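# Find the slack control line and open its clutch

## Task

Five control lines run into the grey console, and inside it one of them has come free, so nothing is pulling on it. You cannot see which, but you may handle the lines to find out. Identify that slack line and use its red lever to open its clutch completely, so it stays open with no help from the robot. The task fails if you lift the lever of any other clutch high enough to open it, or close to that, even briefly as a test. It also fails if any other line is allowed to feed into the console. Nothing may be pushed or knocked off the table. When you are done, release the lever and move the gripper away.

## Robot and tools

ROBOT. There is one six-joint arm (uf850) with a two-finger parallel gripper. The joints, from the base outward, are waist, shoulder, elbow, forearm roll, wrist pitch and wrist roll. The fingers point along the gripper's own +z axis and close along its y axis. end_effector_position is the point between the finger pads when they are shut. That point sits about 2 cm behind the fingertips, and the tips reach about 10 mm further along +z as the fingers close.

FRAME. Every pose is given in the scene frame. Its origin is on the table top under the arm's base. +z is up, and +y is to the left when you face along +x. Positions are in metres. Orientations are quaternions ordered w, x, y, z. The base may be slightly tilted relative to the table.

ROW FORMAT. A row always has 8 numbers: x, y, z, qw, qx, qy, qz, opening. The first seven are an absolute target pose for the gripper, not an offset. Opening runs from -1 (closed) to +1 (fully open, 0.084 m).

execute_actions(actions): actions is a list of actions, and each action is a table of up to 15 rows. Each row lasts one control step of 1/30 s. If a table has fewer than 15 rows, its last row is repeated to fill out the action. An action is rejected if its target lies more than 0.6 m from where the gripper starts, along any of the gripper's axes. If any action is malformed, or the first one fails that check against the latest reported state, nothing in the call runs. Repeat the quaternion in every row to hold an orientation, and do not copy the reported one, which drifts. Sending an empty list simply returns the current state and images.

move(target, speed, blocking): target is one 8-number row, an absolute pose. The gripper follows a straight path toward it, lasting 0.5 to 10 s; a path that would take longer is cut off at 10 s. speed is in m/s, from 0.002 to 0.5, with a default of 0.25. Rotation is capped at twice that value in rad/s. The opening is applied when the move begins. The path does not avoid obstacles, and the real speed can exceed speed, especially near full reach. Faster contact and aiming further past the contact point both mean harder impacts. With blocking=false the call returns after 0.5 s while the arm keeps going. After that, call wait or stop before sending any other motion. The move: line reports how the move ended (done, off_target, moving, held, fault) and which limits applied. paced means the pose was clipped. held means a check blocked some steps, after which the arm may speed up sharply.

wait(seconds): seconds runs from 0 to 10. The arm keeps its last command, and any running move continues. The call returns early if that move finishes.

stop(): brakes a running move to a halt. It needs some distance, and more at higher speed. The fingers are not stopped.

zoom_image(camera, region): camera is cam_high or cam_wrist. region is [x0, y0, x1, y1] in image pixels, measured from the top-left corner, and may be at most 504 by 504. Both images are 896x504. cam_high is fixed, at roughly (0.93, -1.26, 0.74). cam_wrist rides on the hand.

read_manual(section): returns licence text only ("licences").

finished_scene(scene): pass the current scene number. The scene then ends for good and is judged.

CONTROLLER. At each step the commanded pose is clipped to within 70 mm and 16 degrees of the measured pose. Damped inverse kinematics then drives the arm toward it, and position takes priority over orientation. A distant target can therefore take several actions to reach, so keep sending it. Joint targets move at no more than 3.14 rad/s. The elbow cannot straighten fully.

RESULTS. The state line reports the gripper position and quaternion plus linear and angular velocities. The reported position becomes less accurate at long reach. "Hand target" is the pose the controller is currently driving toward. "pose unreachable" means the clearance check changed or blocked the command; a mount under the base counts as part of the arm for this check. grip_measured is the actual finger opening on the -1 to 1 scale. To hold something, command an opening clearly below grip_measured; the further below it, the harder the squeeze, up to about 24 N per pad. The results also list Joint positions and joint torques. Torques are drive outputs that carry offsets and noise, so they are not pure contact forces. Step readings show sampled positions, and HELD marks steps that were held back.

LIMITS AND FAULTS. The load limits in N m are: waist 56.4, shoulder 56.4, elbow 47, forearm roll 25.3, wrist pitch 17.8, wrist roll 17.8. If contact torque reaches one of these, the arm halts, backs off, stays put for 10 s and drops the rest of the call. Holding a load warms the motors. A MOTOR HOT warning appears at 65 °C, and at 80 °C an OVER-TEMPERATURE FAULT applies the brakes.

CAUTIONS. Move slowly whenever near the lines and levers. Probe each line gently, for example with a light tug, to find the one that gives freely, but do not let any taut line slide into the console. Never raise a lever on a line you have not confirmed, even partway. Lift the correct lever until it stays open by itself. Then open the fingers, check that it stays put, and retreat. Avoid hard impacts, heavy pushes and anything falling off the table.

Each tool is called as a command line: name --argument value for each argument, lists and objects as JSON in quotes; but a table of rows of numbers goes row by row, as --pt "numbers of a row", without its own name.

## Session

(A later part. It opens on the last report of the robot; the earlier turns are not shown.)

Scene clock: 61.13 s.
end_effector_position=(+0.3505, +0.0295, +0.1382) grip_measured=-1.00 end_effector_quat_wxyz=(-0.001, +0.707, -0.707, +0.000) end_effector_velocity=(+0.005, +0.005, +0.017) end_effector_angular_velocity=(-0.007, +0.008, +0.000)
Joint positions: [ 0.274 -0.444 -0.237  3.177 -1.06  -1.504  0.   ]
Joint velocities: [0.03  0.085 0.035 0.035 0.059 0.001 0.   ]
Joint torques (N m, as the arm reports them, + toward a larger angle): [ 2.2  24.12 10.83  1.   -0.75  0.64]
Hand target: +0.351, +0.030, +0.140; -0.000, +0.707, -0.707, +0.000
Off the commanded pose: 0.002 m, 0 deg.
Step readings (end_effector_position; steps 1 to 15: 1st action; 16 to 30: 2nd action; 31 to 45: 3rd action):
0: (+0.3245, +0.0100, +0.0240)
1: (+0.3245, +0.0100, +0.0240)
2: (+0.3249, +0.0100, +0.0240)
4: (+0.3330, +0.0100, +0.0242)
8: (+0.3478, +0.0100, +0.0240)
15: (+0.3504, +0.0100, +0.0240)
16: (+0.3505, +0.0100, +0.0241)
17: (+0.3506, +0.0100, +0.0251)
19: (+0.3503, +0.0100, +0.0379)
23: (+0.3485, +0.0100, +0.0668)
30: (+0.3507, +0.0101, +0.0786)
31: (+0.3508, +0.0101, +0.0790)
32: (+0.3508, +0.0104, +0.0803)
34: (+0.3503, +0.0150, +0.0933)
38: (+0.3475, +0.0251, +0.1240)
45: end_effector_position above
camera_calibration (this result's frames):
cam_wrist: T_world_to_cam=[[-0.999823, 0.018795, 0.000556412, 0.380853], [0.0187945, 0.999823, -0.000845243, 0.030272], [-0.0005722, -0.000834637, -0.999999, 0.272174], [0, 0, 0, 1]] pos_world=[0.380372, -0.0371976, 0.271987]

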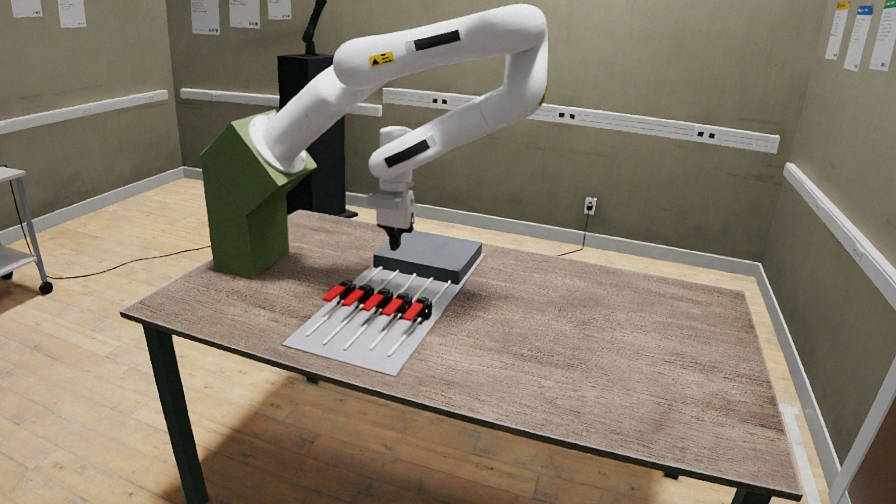

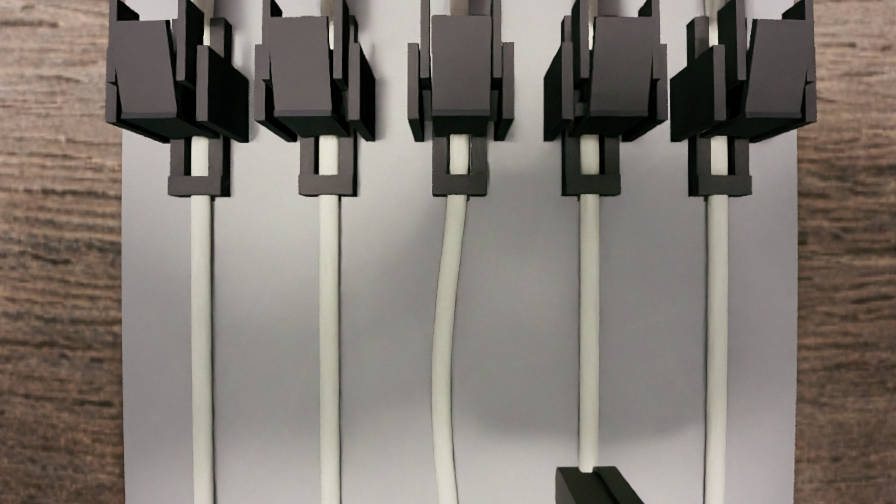

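move --target '[0.379,-0.26,0.13,-0.299,0.641,-0.641,-0.299,-1]'

move --target '[0.379,-0.245,0.045,-0.299,0.641,-0.641,-0.299,-1]' --speed 0.1

move --target '[0.379,-0.215,0.045,-0.299,0.641,-0.641,-0.299,-1]' --speed 0.03

move --target '[0.379,-0.195,0.085,-0.299,0.641,-0.641,-0.299,-1]' --speed 0.04

zoom_image --camera "cam_high" --region '[260,210,520,390]'

Scene clock: 76.13 s.
end_effector_position=(+0.3793, -0.2586, +0.1302) grip_measured=-1.00 end_effector_quat_wxyz=(-0.299, +0.640, -0.641, -0.300) end_effector_velocity=(+0.002, -0.002, -0.001) end_effector_angular_velocity=(+0.013, -0.002, +0.002)
Joint positions: [-0.768 -0.949 -1.166  1.087 -1.264 -0.744  0.   ]
Joint velocities: [ 0.002 -0.01  -0.019 -0.01  -0.012  0.008  0.   ]
Joint torques (N m, as the arm reports them, + toward a larger angle): [-21.    30.53  -1.1    0.57  -1.24   0.56]
Hand target: +0.379, -0.259, +0.130; -0.299, +0.640, -0.641, -0.300
Off the commanded pose: 0.001 m, 0 deg.
move: done
camera_calibration (this result's frames):
cam_wrist: T_world_to_cam=[[-0.999764, 0.0121237, 0.0180134, 0.411002], [0.0215925, 0.642499, 0.765982, 0.124486], [-0.00228703, 0.76619, -0.64261, 0.416508], [0, 0, 0, 1]] pos_world=[0.40917, -0.404089, 0.164894]

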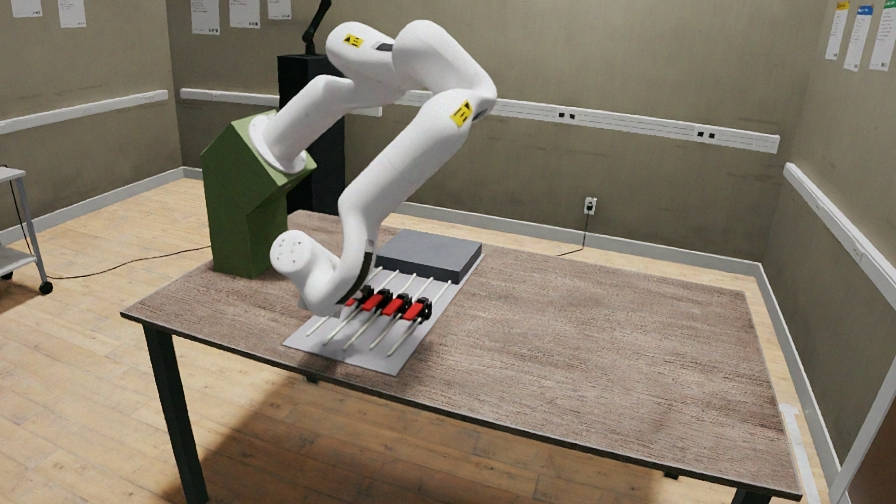

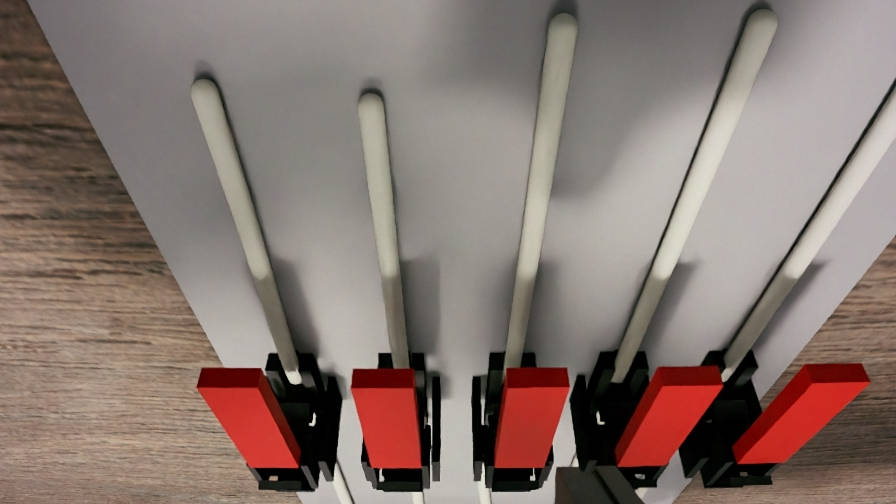

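Scene clock: 77.47 s.
end_effector_position=(+0.3790, -0.2453, +0.0453) grip_measured=-1.00 end_effector_quat_wxyz=(-0.299, +0.641, -0.641, -0.299) end_effector_velocity=(-0.001, -0.000, -0.002) end_effector_angular_velocity=(-0.002, +0.001, +0.001)
Joint positions: [-0.662 -1.106 -1.309  1.193 -1.238 -0.75   0.   ]
Joint velocities: [ 0.001 -0.005 -0.005  0.002  0.003  0.     0.   ]
Joint torques (N m, as the arm reports them, + toward a larger angle): [-20.56  29.74   0.19   0.74  -1.26   0.53]
Hand target: +0.379, -0.245, +0.045; -0.299, +0.641, -0.641, -0.299
Off the commanded pose: 0.000 m, 0 deg.
move: done
camera_calibration (this result's frames):
cam_wrist: T_world_to_cam=[[-0.999825, 0.0106613, 0.0153514, 0.411918], [0.0186099, 0.64398, 0.764816, 0.182549], [-0.00173207, 0.764968, -0.644065, 0.35122], [0, 0, 0, 1]] pos_world=[0.409057, -0.390622, 0.0802681]

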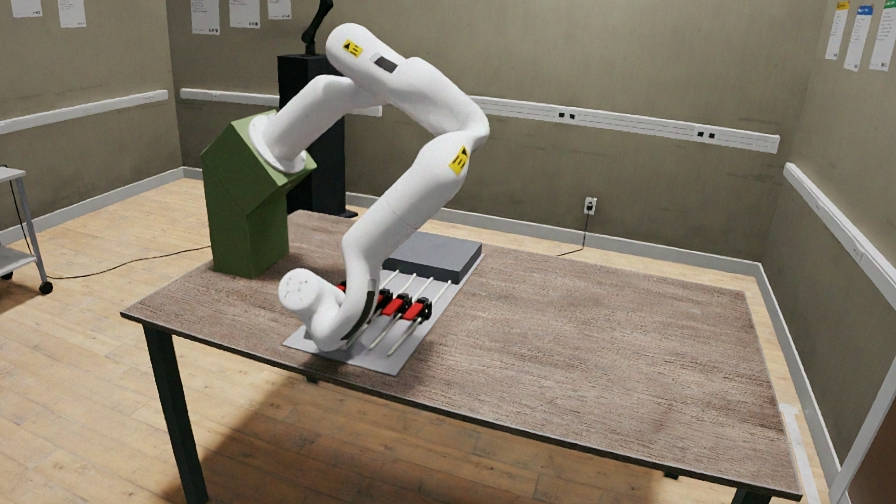

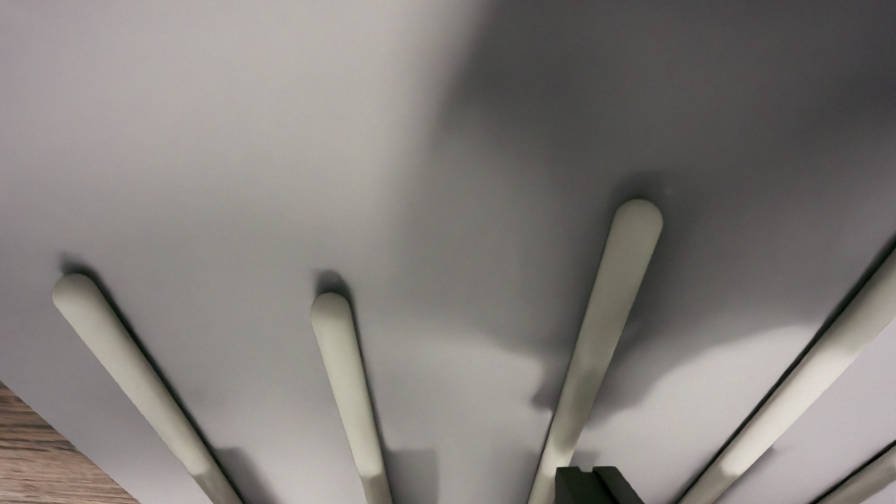

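Scene clock: 78.80 s.
end_effector_position=(+0.3790, -0.2152, +0.0450) grip_measured=-1.00 end_effector_quat_wxyz=(-0.299, +0.641, -0.641, -0.299) end_effector_velocity=(+0.000, +0.003, -0.000) end_effector_angular_velocity=(+0.002, -0.001, -0.000)
Joint positions: [-0.627 -1.075 -1.236  1.242 -1.217 -0.79   0.   ]
Joint velocities: [ 0.004  0.002  0.005  0.004 -0.001 -0.003  0.   ]
Joint torques (N m, as the arm reports them, + toward a larger angle): [-19.91  31.86   1.21  -0.11  -1.58   0.48]
Hand target: +0.379, -0.215, +0.045; -0.299, +0.641, -0.641, -0.299
Off the commanded pose: 0.000 m, 0 deg.
move: done
camera_calibration (this result's frames):
cam_wrist: T_world_to_cam=[[-0.999825, 0.0106371, 0.0153829, 0.411574], [0.0186183, 0.64401, 0.764791, 0.163447], [-0.00177159, 0.764944, -0.644095, 0.328058], [0, 0, 0, 1]] pos_world=[0.40904, -0.360585, 0.0799662]

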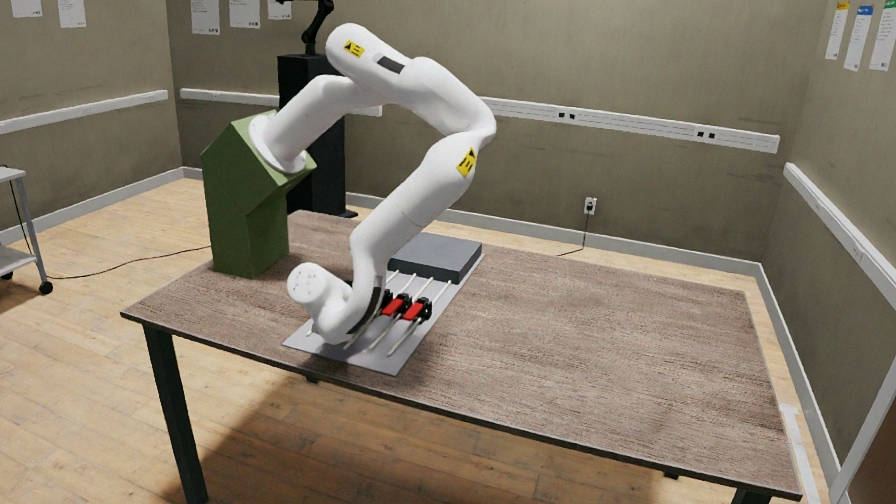

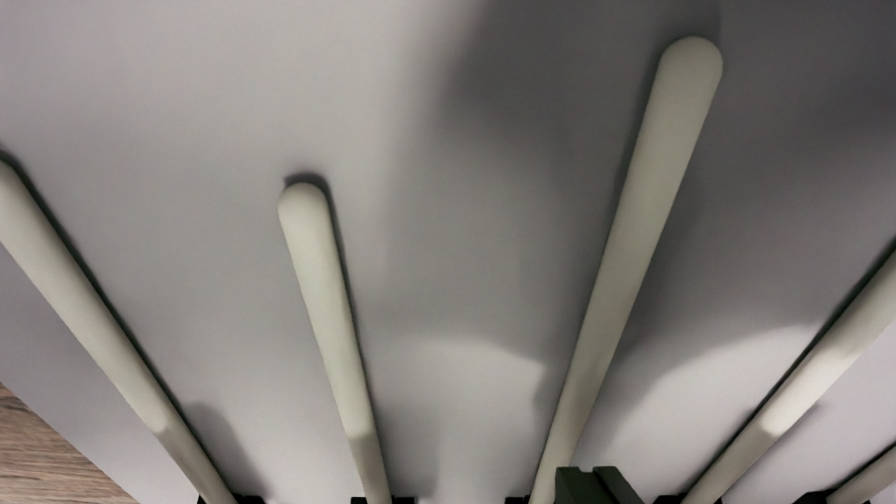

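Scene clock: 80.30 s.
end_effector_position=(+0.3790, -0.1950, +0.0848) grip_measured=-1.00 end_effector_quat_wxyz=(-0.299, +0.641, -0.641, -0.299) end_effector_velocity=(-0.001, +0.001, +0.001) end_effector_angular_velocity=(-0.002, +0.001, -0.002)
Joint positions: [-0.644 -0.972 -1.099  1.237 -1.209 -0.825  0.   ]
Joint velocities: [-0.001  0.004  0.006  0.002  0.002 -0.001  0.   ]
Joint torques (N m, as the arm reports them, + toward a larger angle): [-18.74  32.23   1.37  -0.23  -1.45   0.53]
Hand target: +0.379, -0.195, +0.085; -0.299, +0.641, -0.641, -0.299
Off the commanded pose: 0.000 m, 0 deg.
move: done
camera_calibration (this result's frames):
cam_wrist: T_world_to_cam=[[-0.999826, 0.0106851, 0.0153178, 0.410748], [0.0185997, 0.643886, 0.764895, 0.119908], [-0.00168992, 0.765046, -0.643973, 0.338215], [0, 0, 0, 1]] pos_world=[0.409018, -0.340346, 0.119793]

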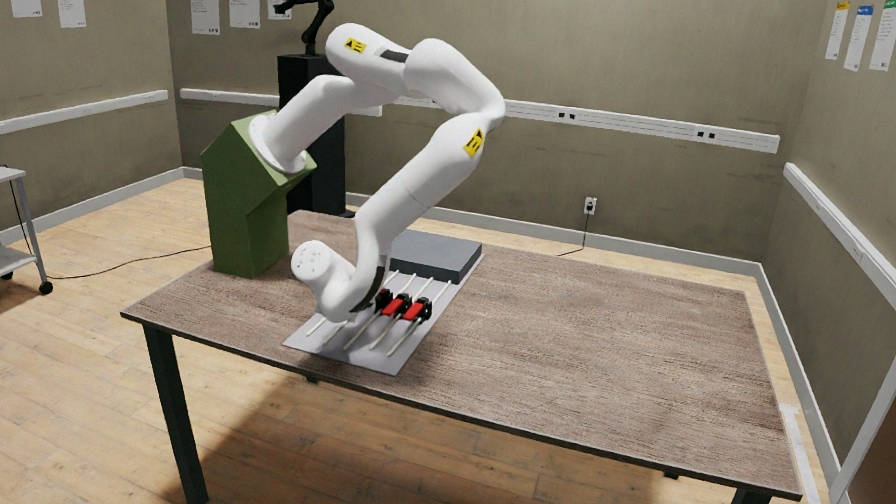

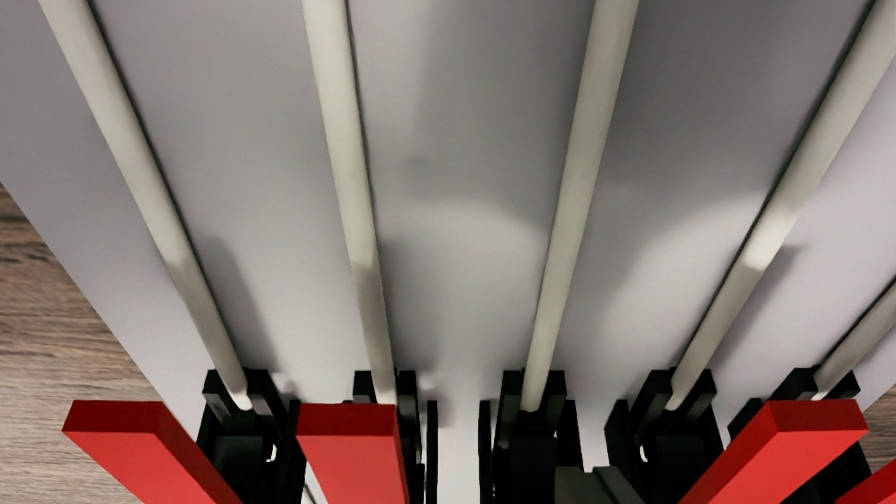

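Region (260, 210, 520, 390) of cam_high's 896x504 image, scaled by 1.938, with more detail than that image has; it fills the top 349 rows of this view, and the rest is white.

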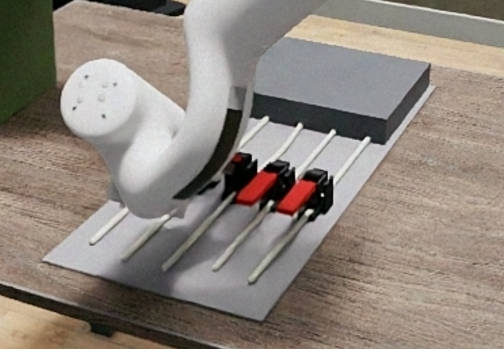

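Lifting works.

move --target '[0.379,-0.15,0.12,-0.299,0.641,-0.641,-0.299,-1]' --speed 0.05

move --target '[0.379,-0.11,0.125,-0.299,0.641,-0.641,-0.299,-1]' --speed 0.04

Scene clock: 84.30 s.
end_effector_position=(+0.3790, -0.1501, +0.1198) grip_measured=-1.00 end_effector_quat_wxyz=(-0.299, +0.641, -0.641, -0.299) end_effector_velocity=(+0.000, +0.002, +0.001) end_effector_angular_velocity=(-0.001, +0.001, +0.002)
Joint positions: [-0.623 -0.857 -0.928  1.278 -1.19  -0.882  0.   ]
Joint velocities: [ 0.003  0.005  0.006  0.003  0.003 -0.002  0.   ]
Joint torques (N m, as the arm reports them, + toward a larger angle): [-16.1   28.2    2.74  -1.05  -1.76   0.58]
Hand target: +0.379, -0.150, +0.120; -0.299, +0.641, -0.641, -0.299
Off the commanded pose: 0.000 m, 0 deg.
move: done
camera_calibration (this result's frames):
cam_wrist: T_world_to_cam=[[-0.999825, 0.0107282, 0.0153365, 0.409754], [0.0186418, 0.643884, 0.764896, 0.0642114], [-0.00166899, 0.765048, -0.643971, 0.326421], [0, 0, 0, 1]] pos_world=[0.40903, -0.295468, 0.154806]

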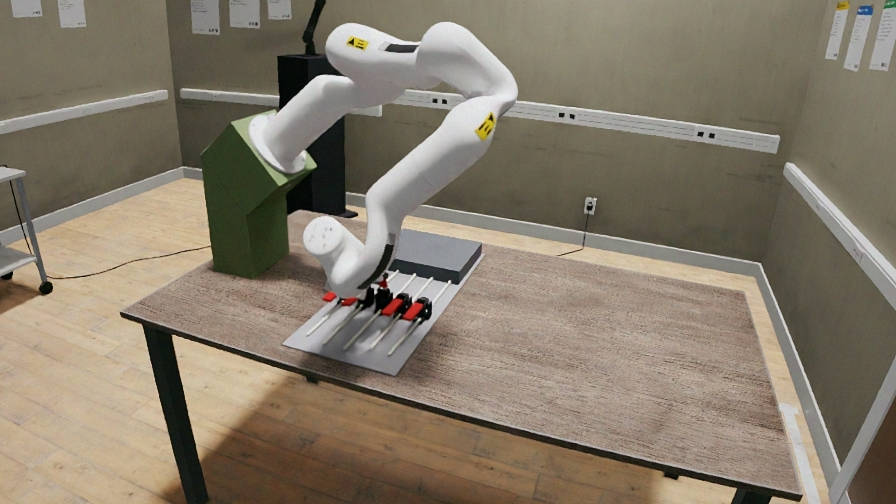

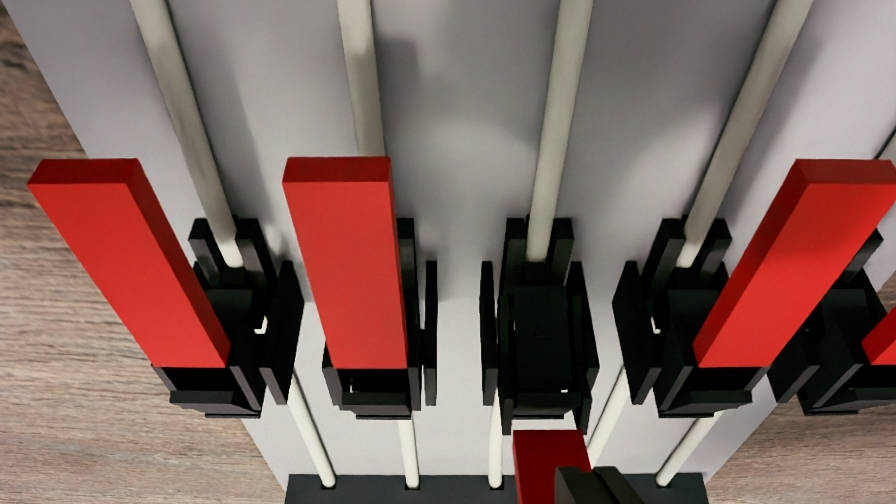

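Scene clock: 85.67 s.
end_effector_position=(+0.3790, -0.1102, +0.1249) grip_measured=-1.00 end_effector_quat_wxyz=(-0.299, +0.641, -0.641, -0.299) end_effector_velocity=(+0.001, +0.000, -0.000) end_effector_angular_velocity=(-0.003, -0.002, -0.002)
Joint positions: [-0.568 -0.813 -0.838  1.351 -1.175 -0.929  0.   ]
Joint velocities: [ 0.001  0.001  0.002  0.005 -0.001 -0.002  0.   ]
Joint torques (N m, as the arm reports them, + toward a larger angle): [-13.58  28.32   5.08  -0.28  -1.83   0.58]
Hand target: +0.379, -0.110, +0.125; -0.299, +0.641, -0.641, -0.299
Off the commanded pose: 0.000 m, 0 deg.
move: done
camera_calibration (this result's frames):
cam_wrist: T_world_to_cam=[[-0.999825, 0.0106546, 0.0153947, 0.409211], [0.0186388, 0.643949, 0.764841, 0.0346104], [-0.00176427, 0.764994, -0.644035, 0.299227], [0, 0, 0, 1]] pos_world=[0.409022, -0.255554, 0.159941]

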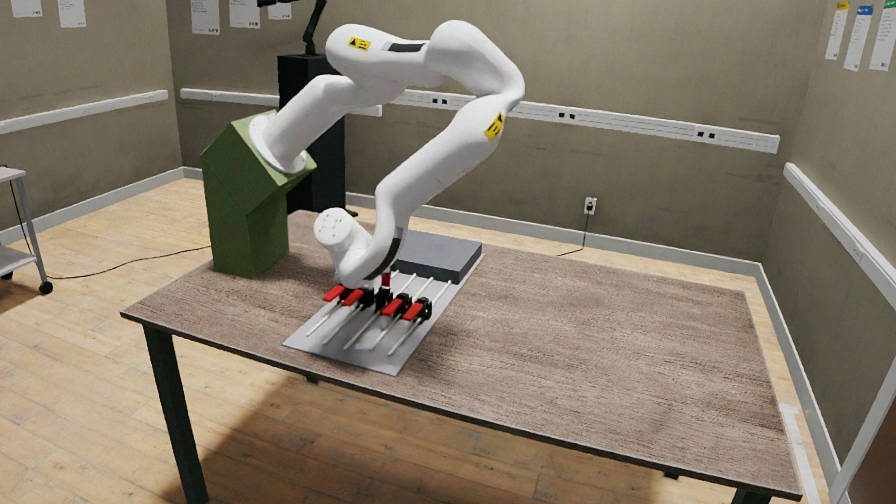

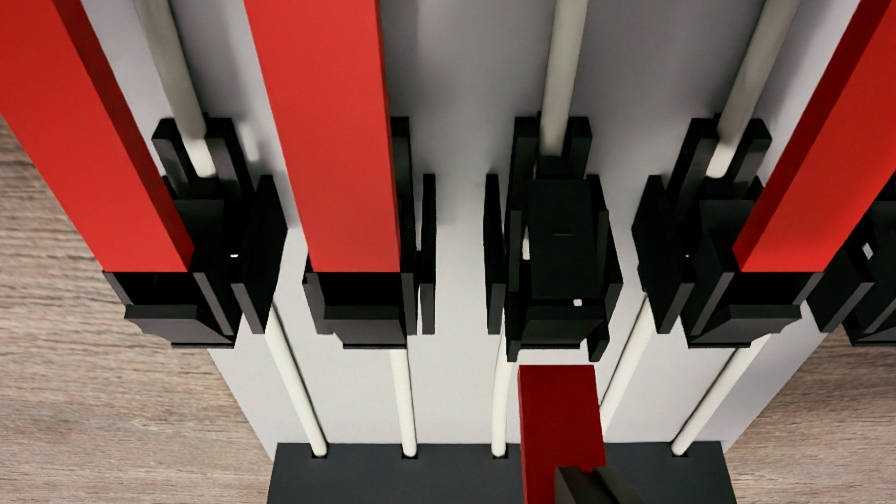

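move --target '[0.379,-0.085,0.125,-0.299,0.641,-0.641,-0.299,-1]' --speed 0.03

move --target '[0.379,-0.22,0.2,-0.299,0.641,-0.641,-0.299,-1]'

Scene clock: 89.67 s.
end_effector_position=(+0.3790, -0.0852, +0.1250) grip_measured=-1.00 end_effector_quat_wxyz=(-0.299, +0.641, -0.641, -0.299) end_effector_velocity=(-0.000, +0.002, +0.000) end_effector_angular_velocity=(+0.001, -0.000, -0.001)
Joint positions: [-0.526 -0.793 -0.791  1.404 -1.169 -0.958  0.   ]
Joint velocities: [ 0.003  0.001  0.003  0.003 -0.001 -0.002  0.   ]
Joint torques (N m, as the arm reports them, + toward a larger angle): [-11.77  28.4    4.14  -0.03  -1.48   0.53]
Hand target: +0.379, -0.085, +0.125; -0.299, +0.641, -0.641, -0.299
Off the commanded pose: 0.000 m, 0 deg.
move: done
camera_calibration (this result's frames):
cam_wrist: T_world_to_cam=[[-0.999825, 0.010658, 0.015385, 0.408931], [0.0186337, 0.643872, 0.764906, 0.0184524], [-0.00175357, 0.765059, -0.643958, 0.280113], [0, 0, 0, 1]] pos_world=[0.409007, -0.230542, 0.159975]

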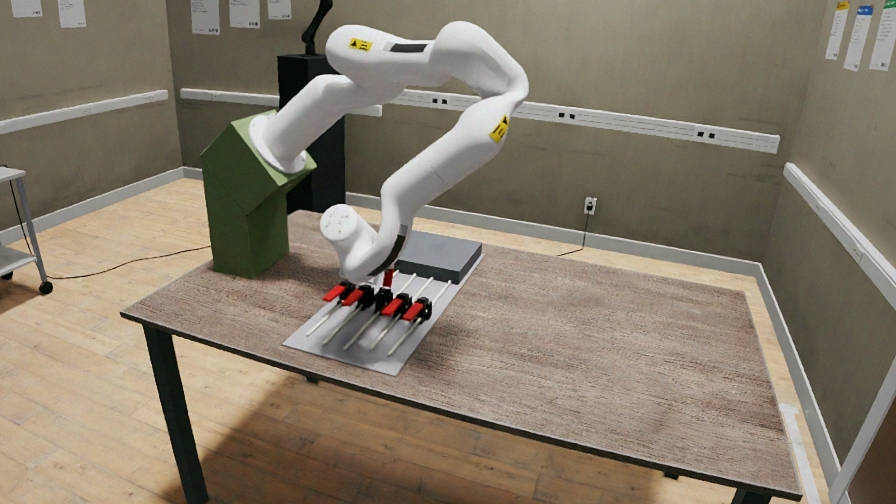

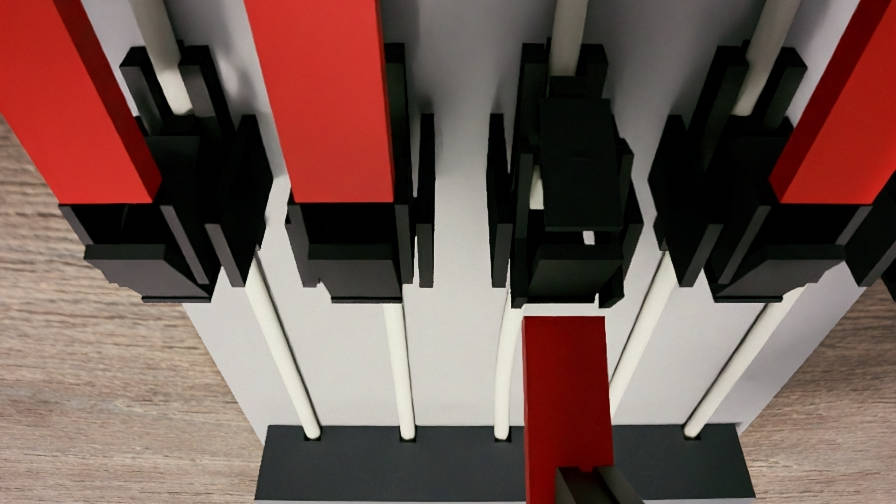

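Scene clock: 90.87 s.
end_effector_position=(+0.3789, -0.2193, +0.2000) grip_measured=-1.00 end_effector_quat_wxyz=(-0.299, +0.641, -0.641, -0.299) end_effector_velocity=(+0.000, -0.002, +0.002) end_effector_angular_velocity=(+0.002, -0.001, +0.001)
Joint positions: [-0.812 -0.762 -0.946  1.056 -1.256 -0.782  0.   ]
Joint velocities: [-0.004 -0.    -0.004 -0.007 -0.004  0.003  0.   ]
Joint torques (N m, as the arm reports them, + toward a larger angle): [-19.56  29.58  -0.35   0.59  -1.29   0.49]
Hand target: +0.379, -0.220, +0.200; -0.299, +0.641, -0.641, -0.299
Off the commanded pose: 0.001 m, 0 deg.
move: done
camera_calibration (this result's frames):
cam_wrist: T_world_to_cam=[[-0.99983, 0.0107886, 0.0149531, 0.409254], [0.0183886, 0.643197, 0.76548, 0.0472847], [-0.00135935, 0.765625, -0.643286, 0.430891], [0, 0, 0, 1]] pos_world=[0.408901, -0.364729, 0.234871]

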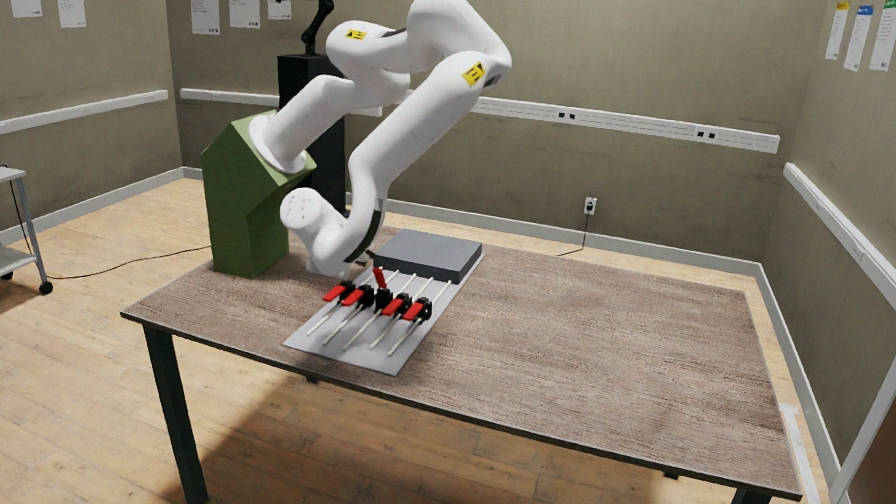

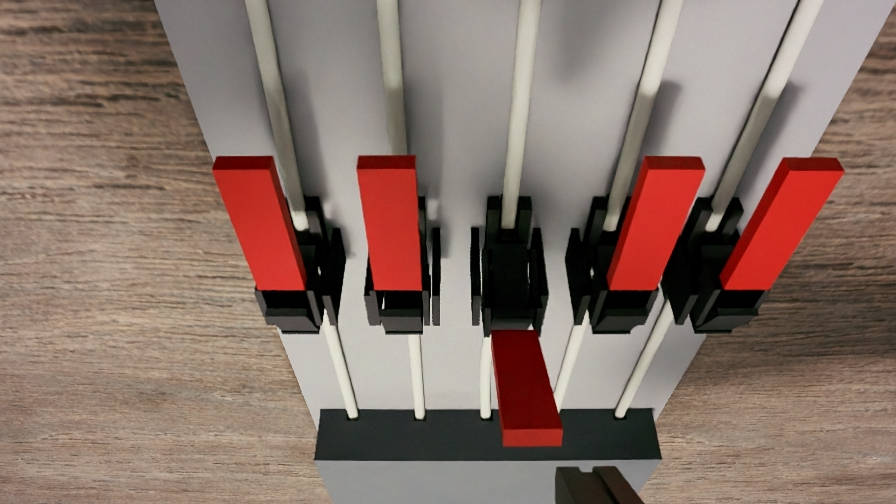

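It's falling back; push further.

move --target '[0.379,-0.215,0.1,-0.299,0.641,-0.641,-0.299,-1]' --speed 0.12

Scene clock: 95.00 s.
end_effector_position=(+0.3790, -0.2153, +0.1003) grip_measured=-1.00 end_effector_quat_wxyz=(-0.299, +0.641, -0.641, -0.299) end_effector_velocity=(+0.001, +0.000, -0.002) end_effector_angular_velocity=(+0.001, -0.001, -0.000)
Joint positions: [-0.686 -0.961 -1.114  1.187 -1.223 -0.801  0.   ]
Joint velocities: [ 0.003 -0.003 -0.004  0.002 -0.001  0.001  0.   ]
Joint torques (N m, as the arm reports them, + toward a larger angle): [-18.74  30.44   0.56   0.12  -1.28   0.44]
Hand target: +0.379, -0.215, +0.100; -0.299, +0.641, -0.641, -0.299
Off the commanded pose: 0.000 m, 0 deg.
move: done
camera_calibration (this result's frames):
cam_wrist: T_world_to_cam=[[-0.999825, 0.0106573, 0.0153958, 0.41073], [0.0186413, 0.644014, 0.764787, 0.12116], [-0.00176455, 0.764939, -0.6441, 0.363709], [0, 0, 0, 1]] pos_world=[0.409041, -0.360622, 0.13528]

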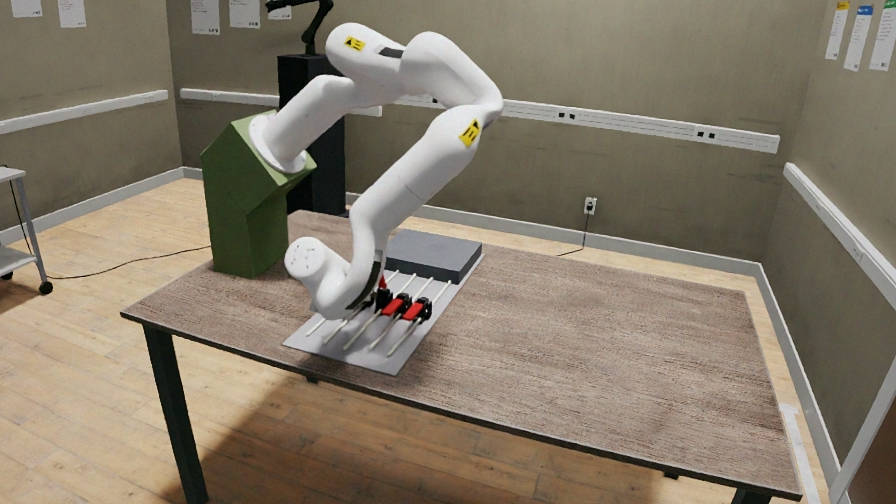

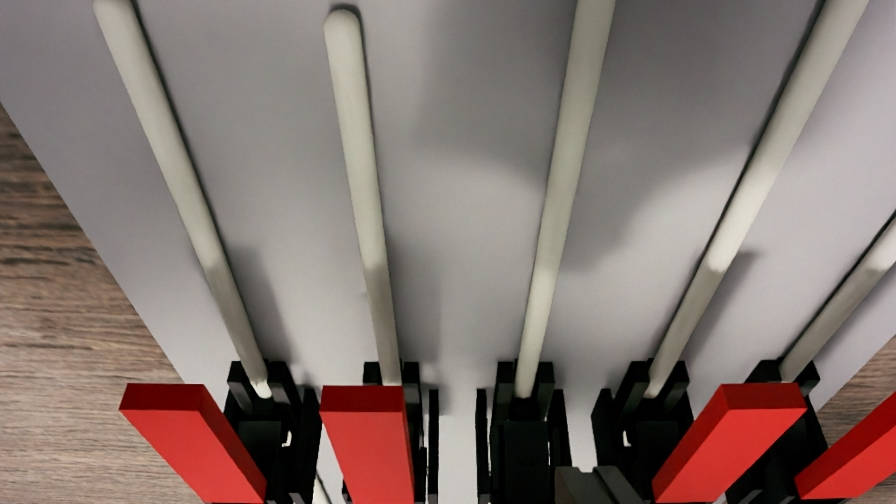

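move --target '[0.379,-0.1,0.12,-0.299,0.641,-0.641,-0.299,-1]' --speed 0.08

move --target '[0.379,-0.04,0.115,-0.299,0.641,-0.641,-0.299,-1]' --speed 0.04

Scene clock: 100.07 s.
end_effector_position=(+0.3790, -0.1002, +0.1198) grip_measured=-1.00 end_effector_quat_wxyz=(-0.299, +0.641, -0.641, -0.299) end_effector_velocity=(-0.000, +0.001, -0.001) end_effector_angular_velocity=(-0.002, +0.000, +0.003)
Joint positions: [-0.546 -0.816 -0.829  1.378 -1.172 -0.941  0.   ]
Joint velocities: [ 0.003  0.001  0.002  0.004  0.003 -0.002  0.   ]
Joint torques (N m, as the arm reports them, + toward a larger angle): [-11.8   27.96   4.9   -0.72  -1.64   0.52]
Hand target: +0.379, -0.100, +0.120; -0.299, +0.641, -0.641, -0.299
Off the commanded pose: 0.000 m, 0 deg.
move: done
camera_calibration (this result's frames):
cam_wrist: T_world_to_cam=[[-0.999822, 0.0106381, 0.0155904, 0.409172], [0.0187773, 0.644183, 0.764641, 0.0320933], [-0.00190873, 0.764797, -0.644268, 0.288385], [0, 0, 0, 1]] pos_world=[0.409047, -0.245582, 0.154878]

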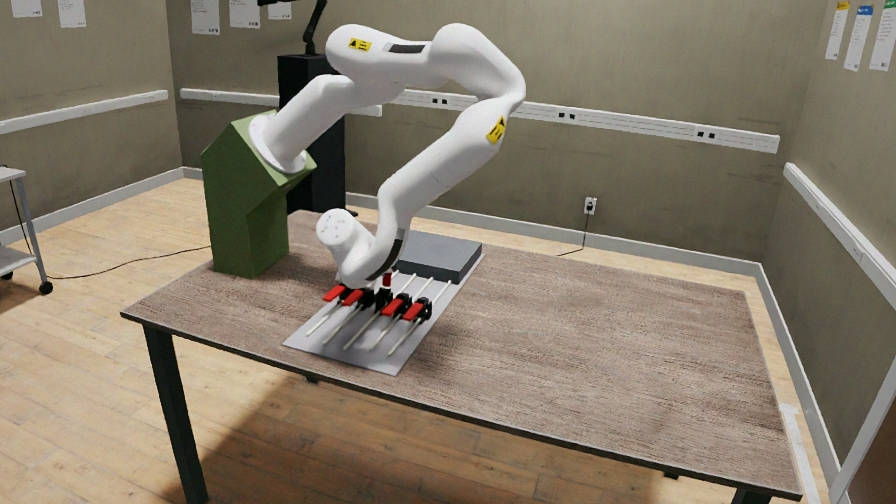

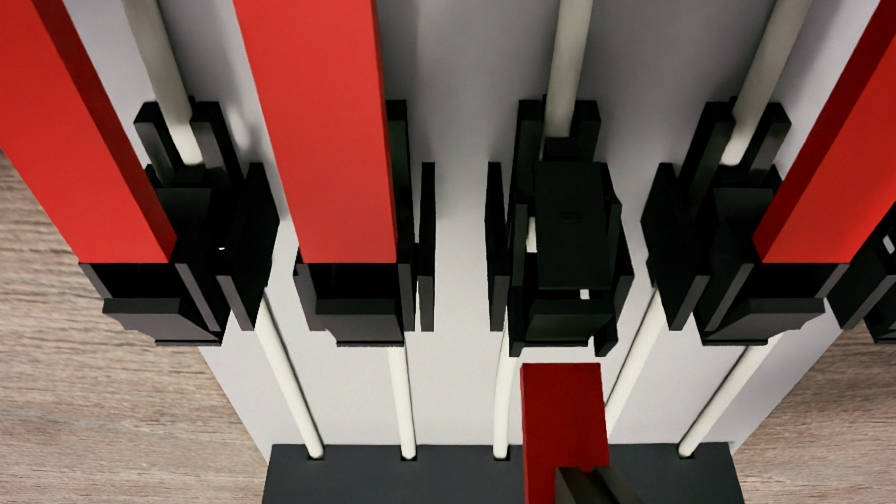

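Scene clock: 101.93 s.
end_effector_position=(+0.3790, -0.0403, +0.1150) grip_measured=-1.00 end_effector_quat_wxyz=(-0.299, +0.641, -0.641, -0.299) end_effector_velocity=(-0.000, +0.001, -0.001) end_effector_angular_velocity=(-0.002, +0.001, -0.001)
Joint positions: [-0.43  -0.786 -0.737  1.521 -1.167 -1.01   0.   ]
Joint velocities: [ 0.003 -0.     0.002  0.006  0.001 -0.002  0.   ]
Joint torques (N m, as the arm reports them, + toward a larger angle): [-11.79  28.93   4.79  -0.58  -1.19   0.52]
Hand target: +0.379, -0.040, +0.115; -0.299, +0.641, -0.641, -0.299
Off the commanded pose: 0.000 m, 0 deg.
move: done
camera_calibration (this result's frames):
cam_wrist: T_world_to_cam=[[-0.999825, 0.0105706, 0.0154622, 0.408601], [0.0186361, 0.644034, 0.76477, -0.00277549], [-0.00187411, 0.764924, -0.644118, 0.239338], [0, 0, 0, 1]] pos_world=[0.40903, -0.185607, 0.149967]

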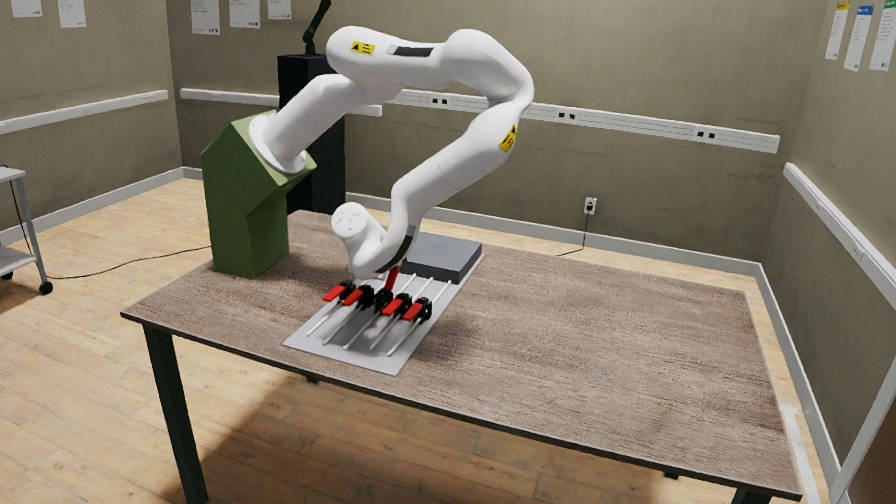

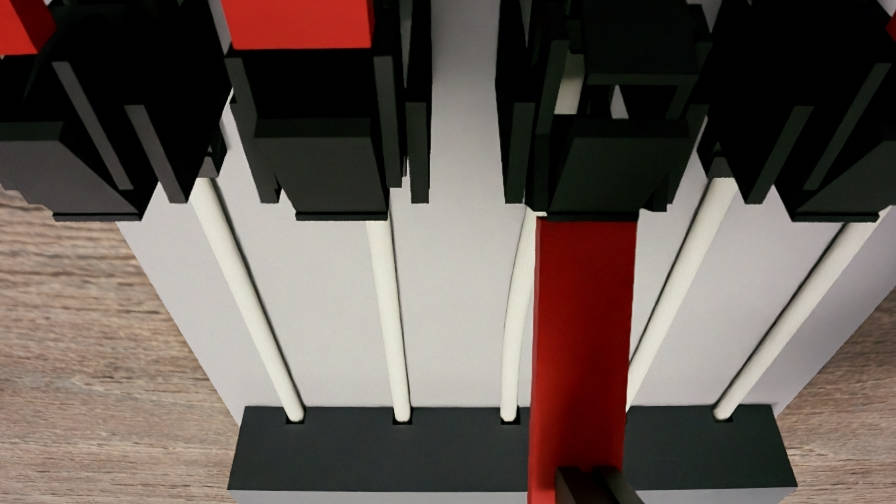

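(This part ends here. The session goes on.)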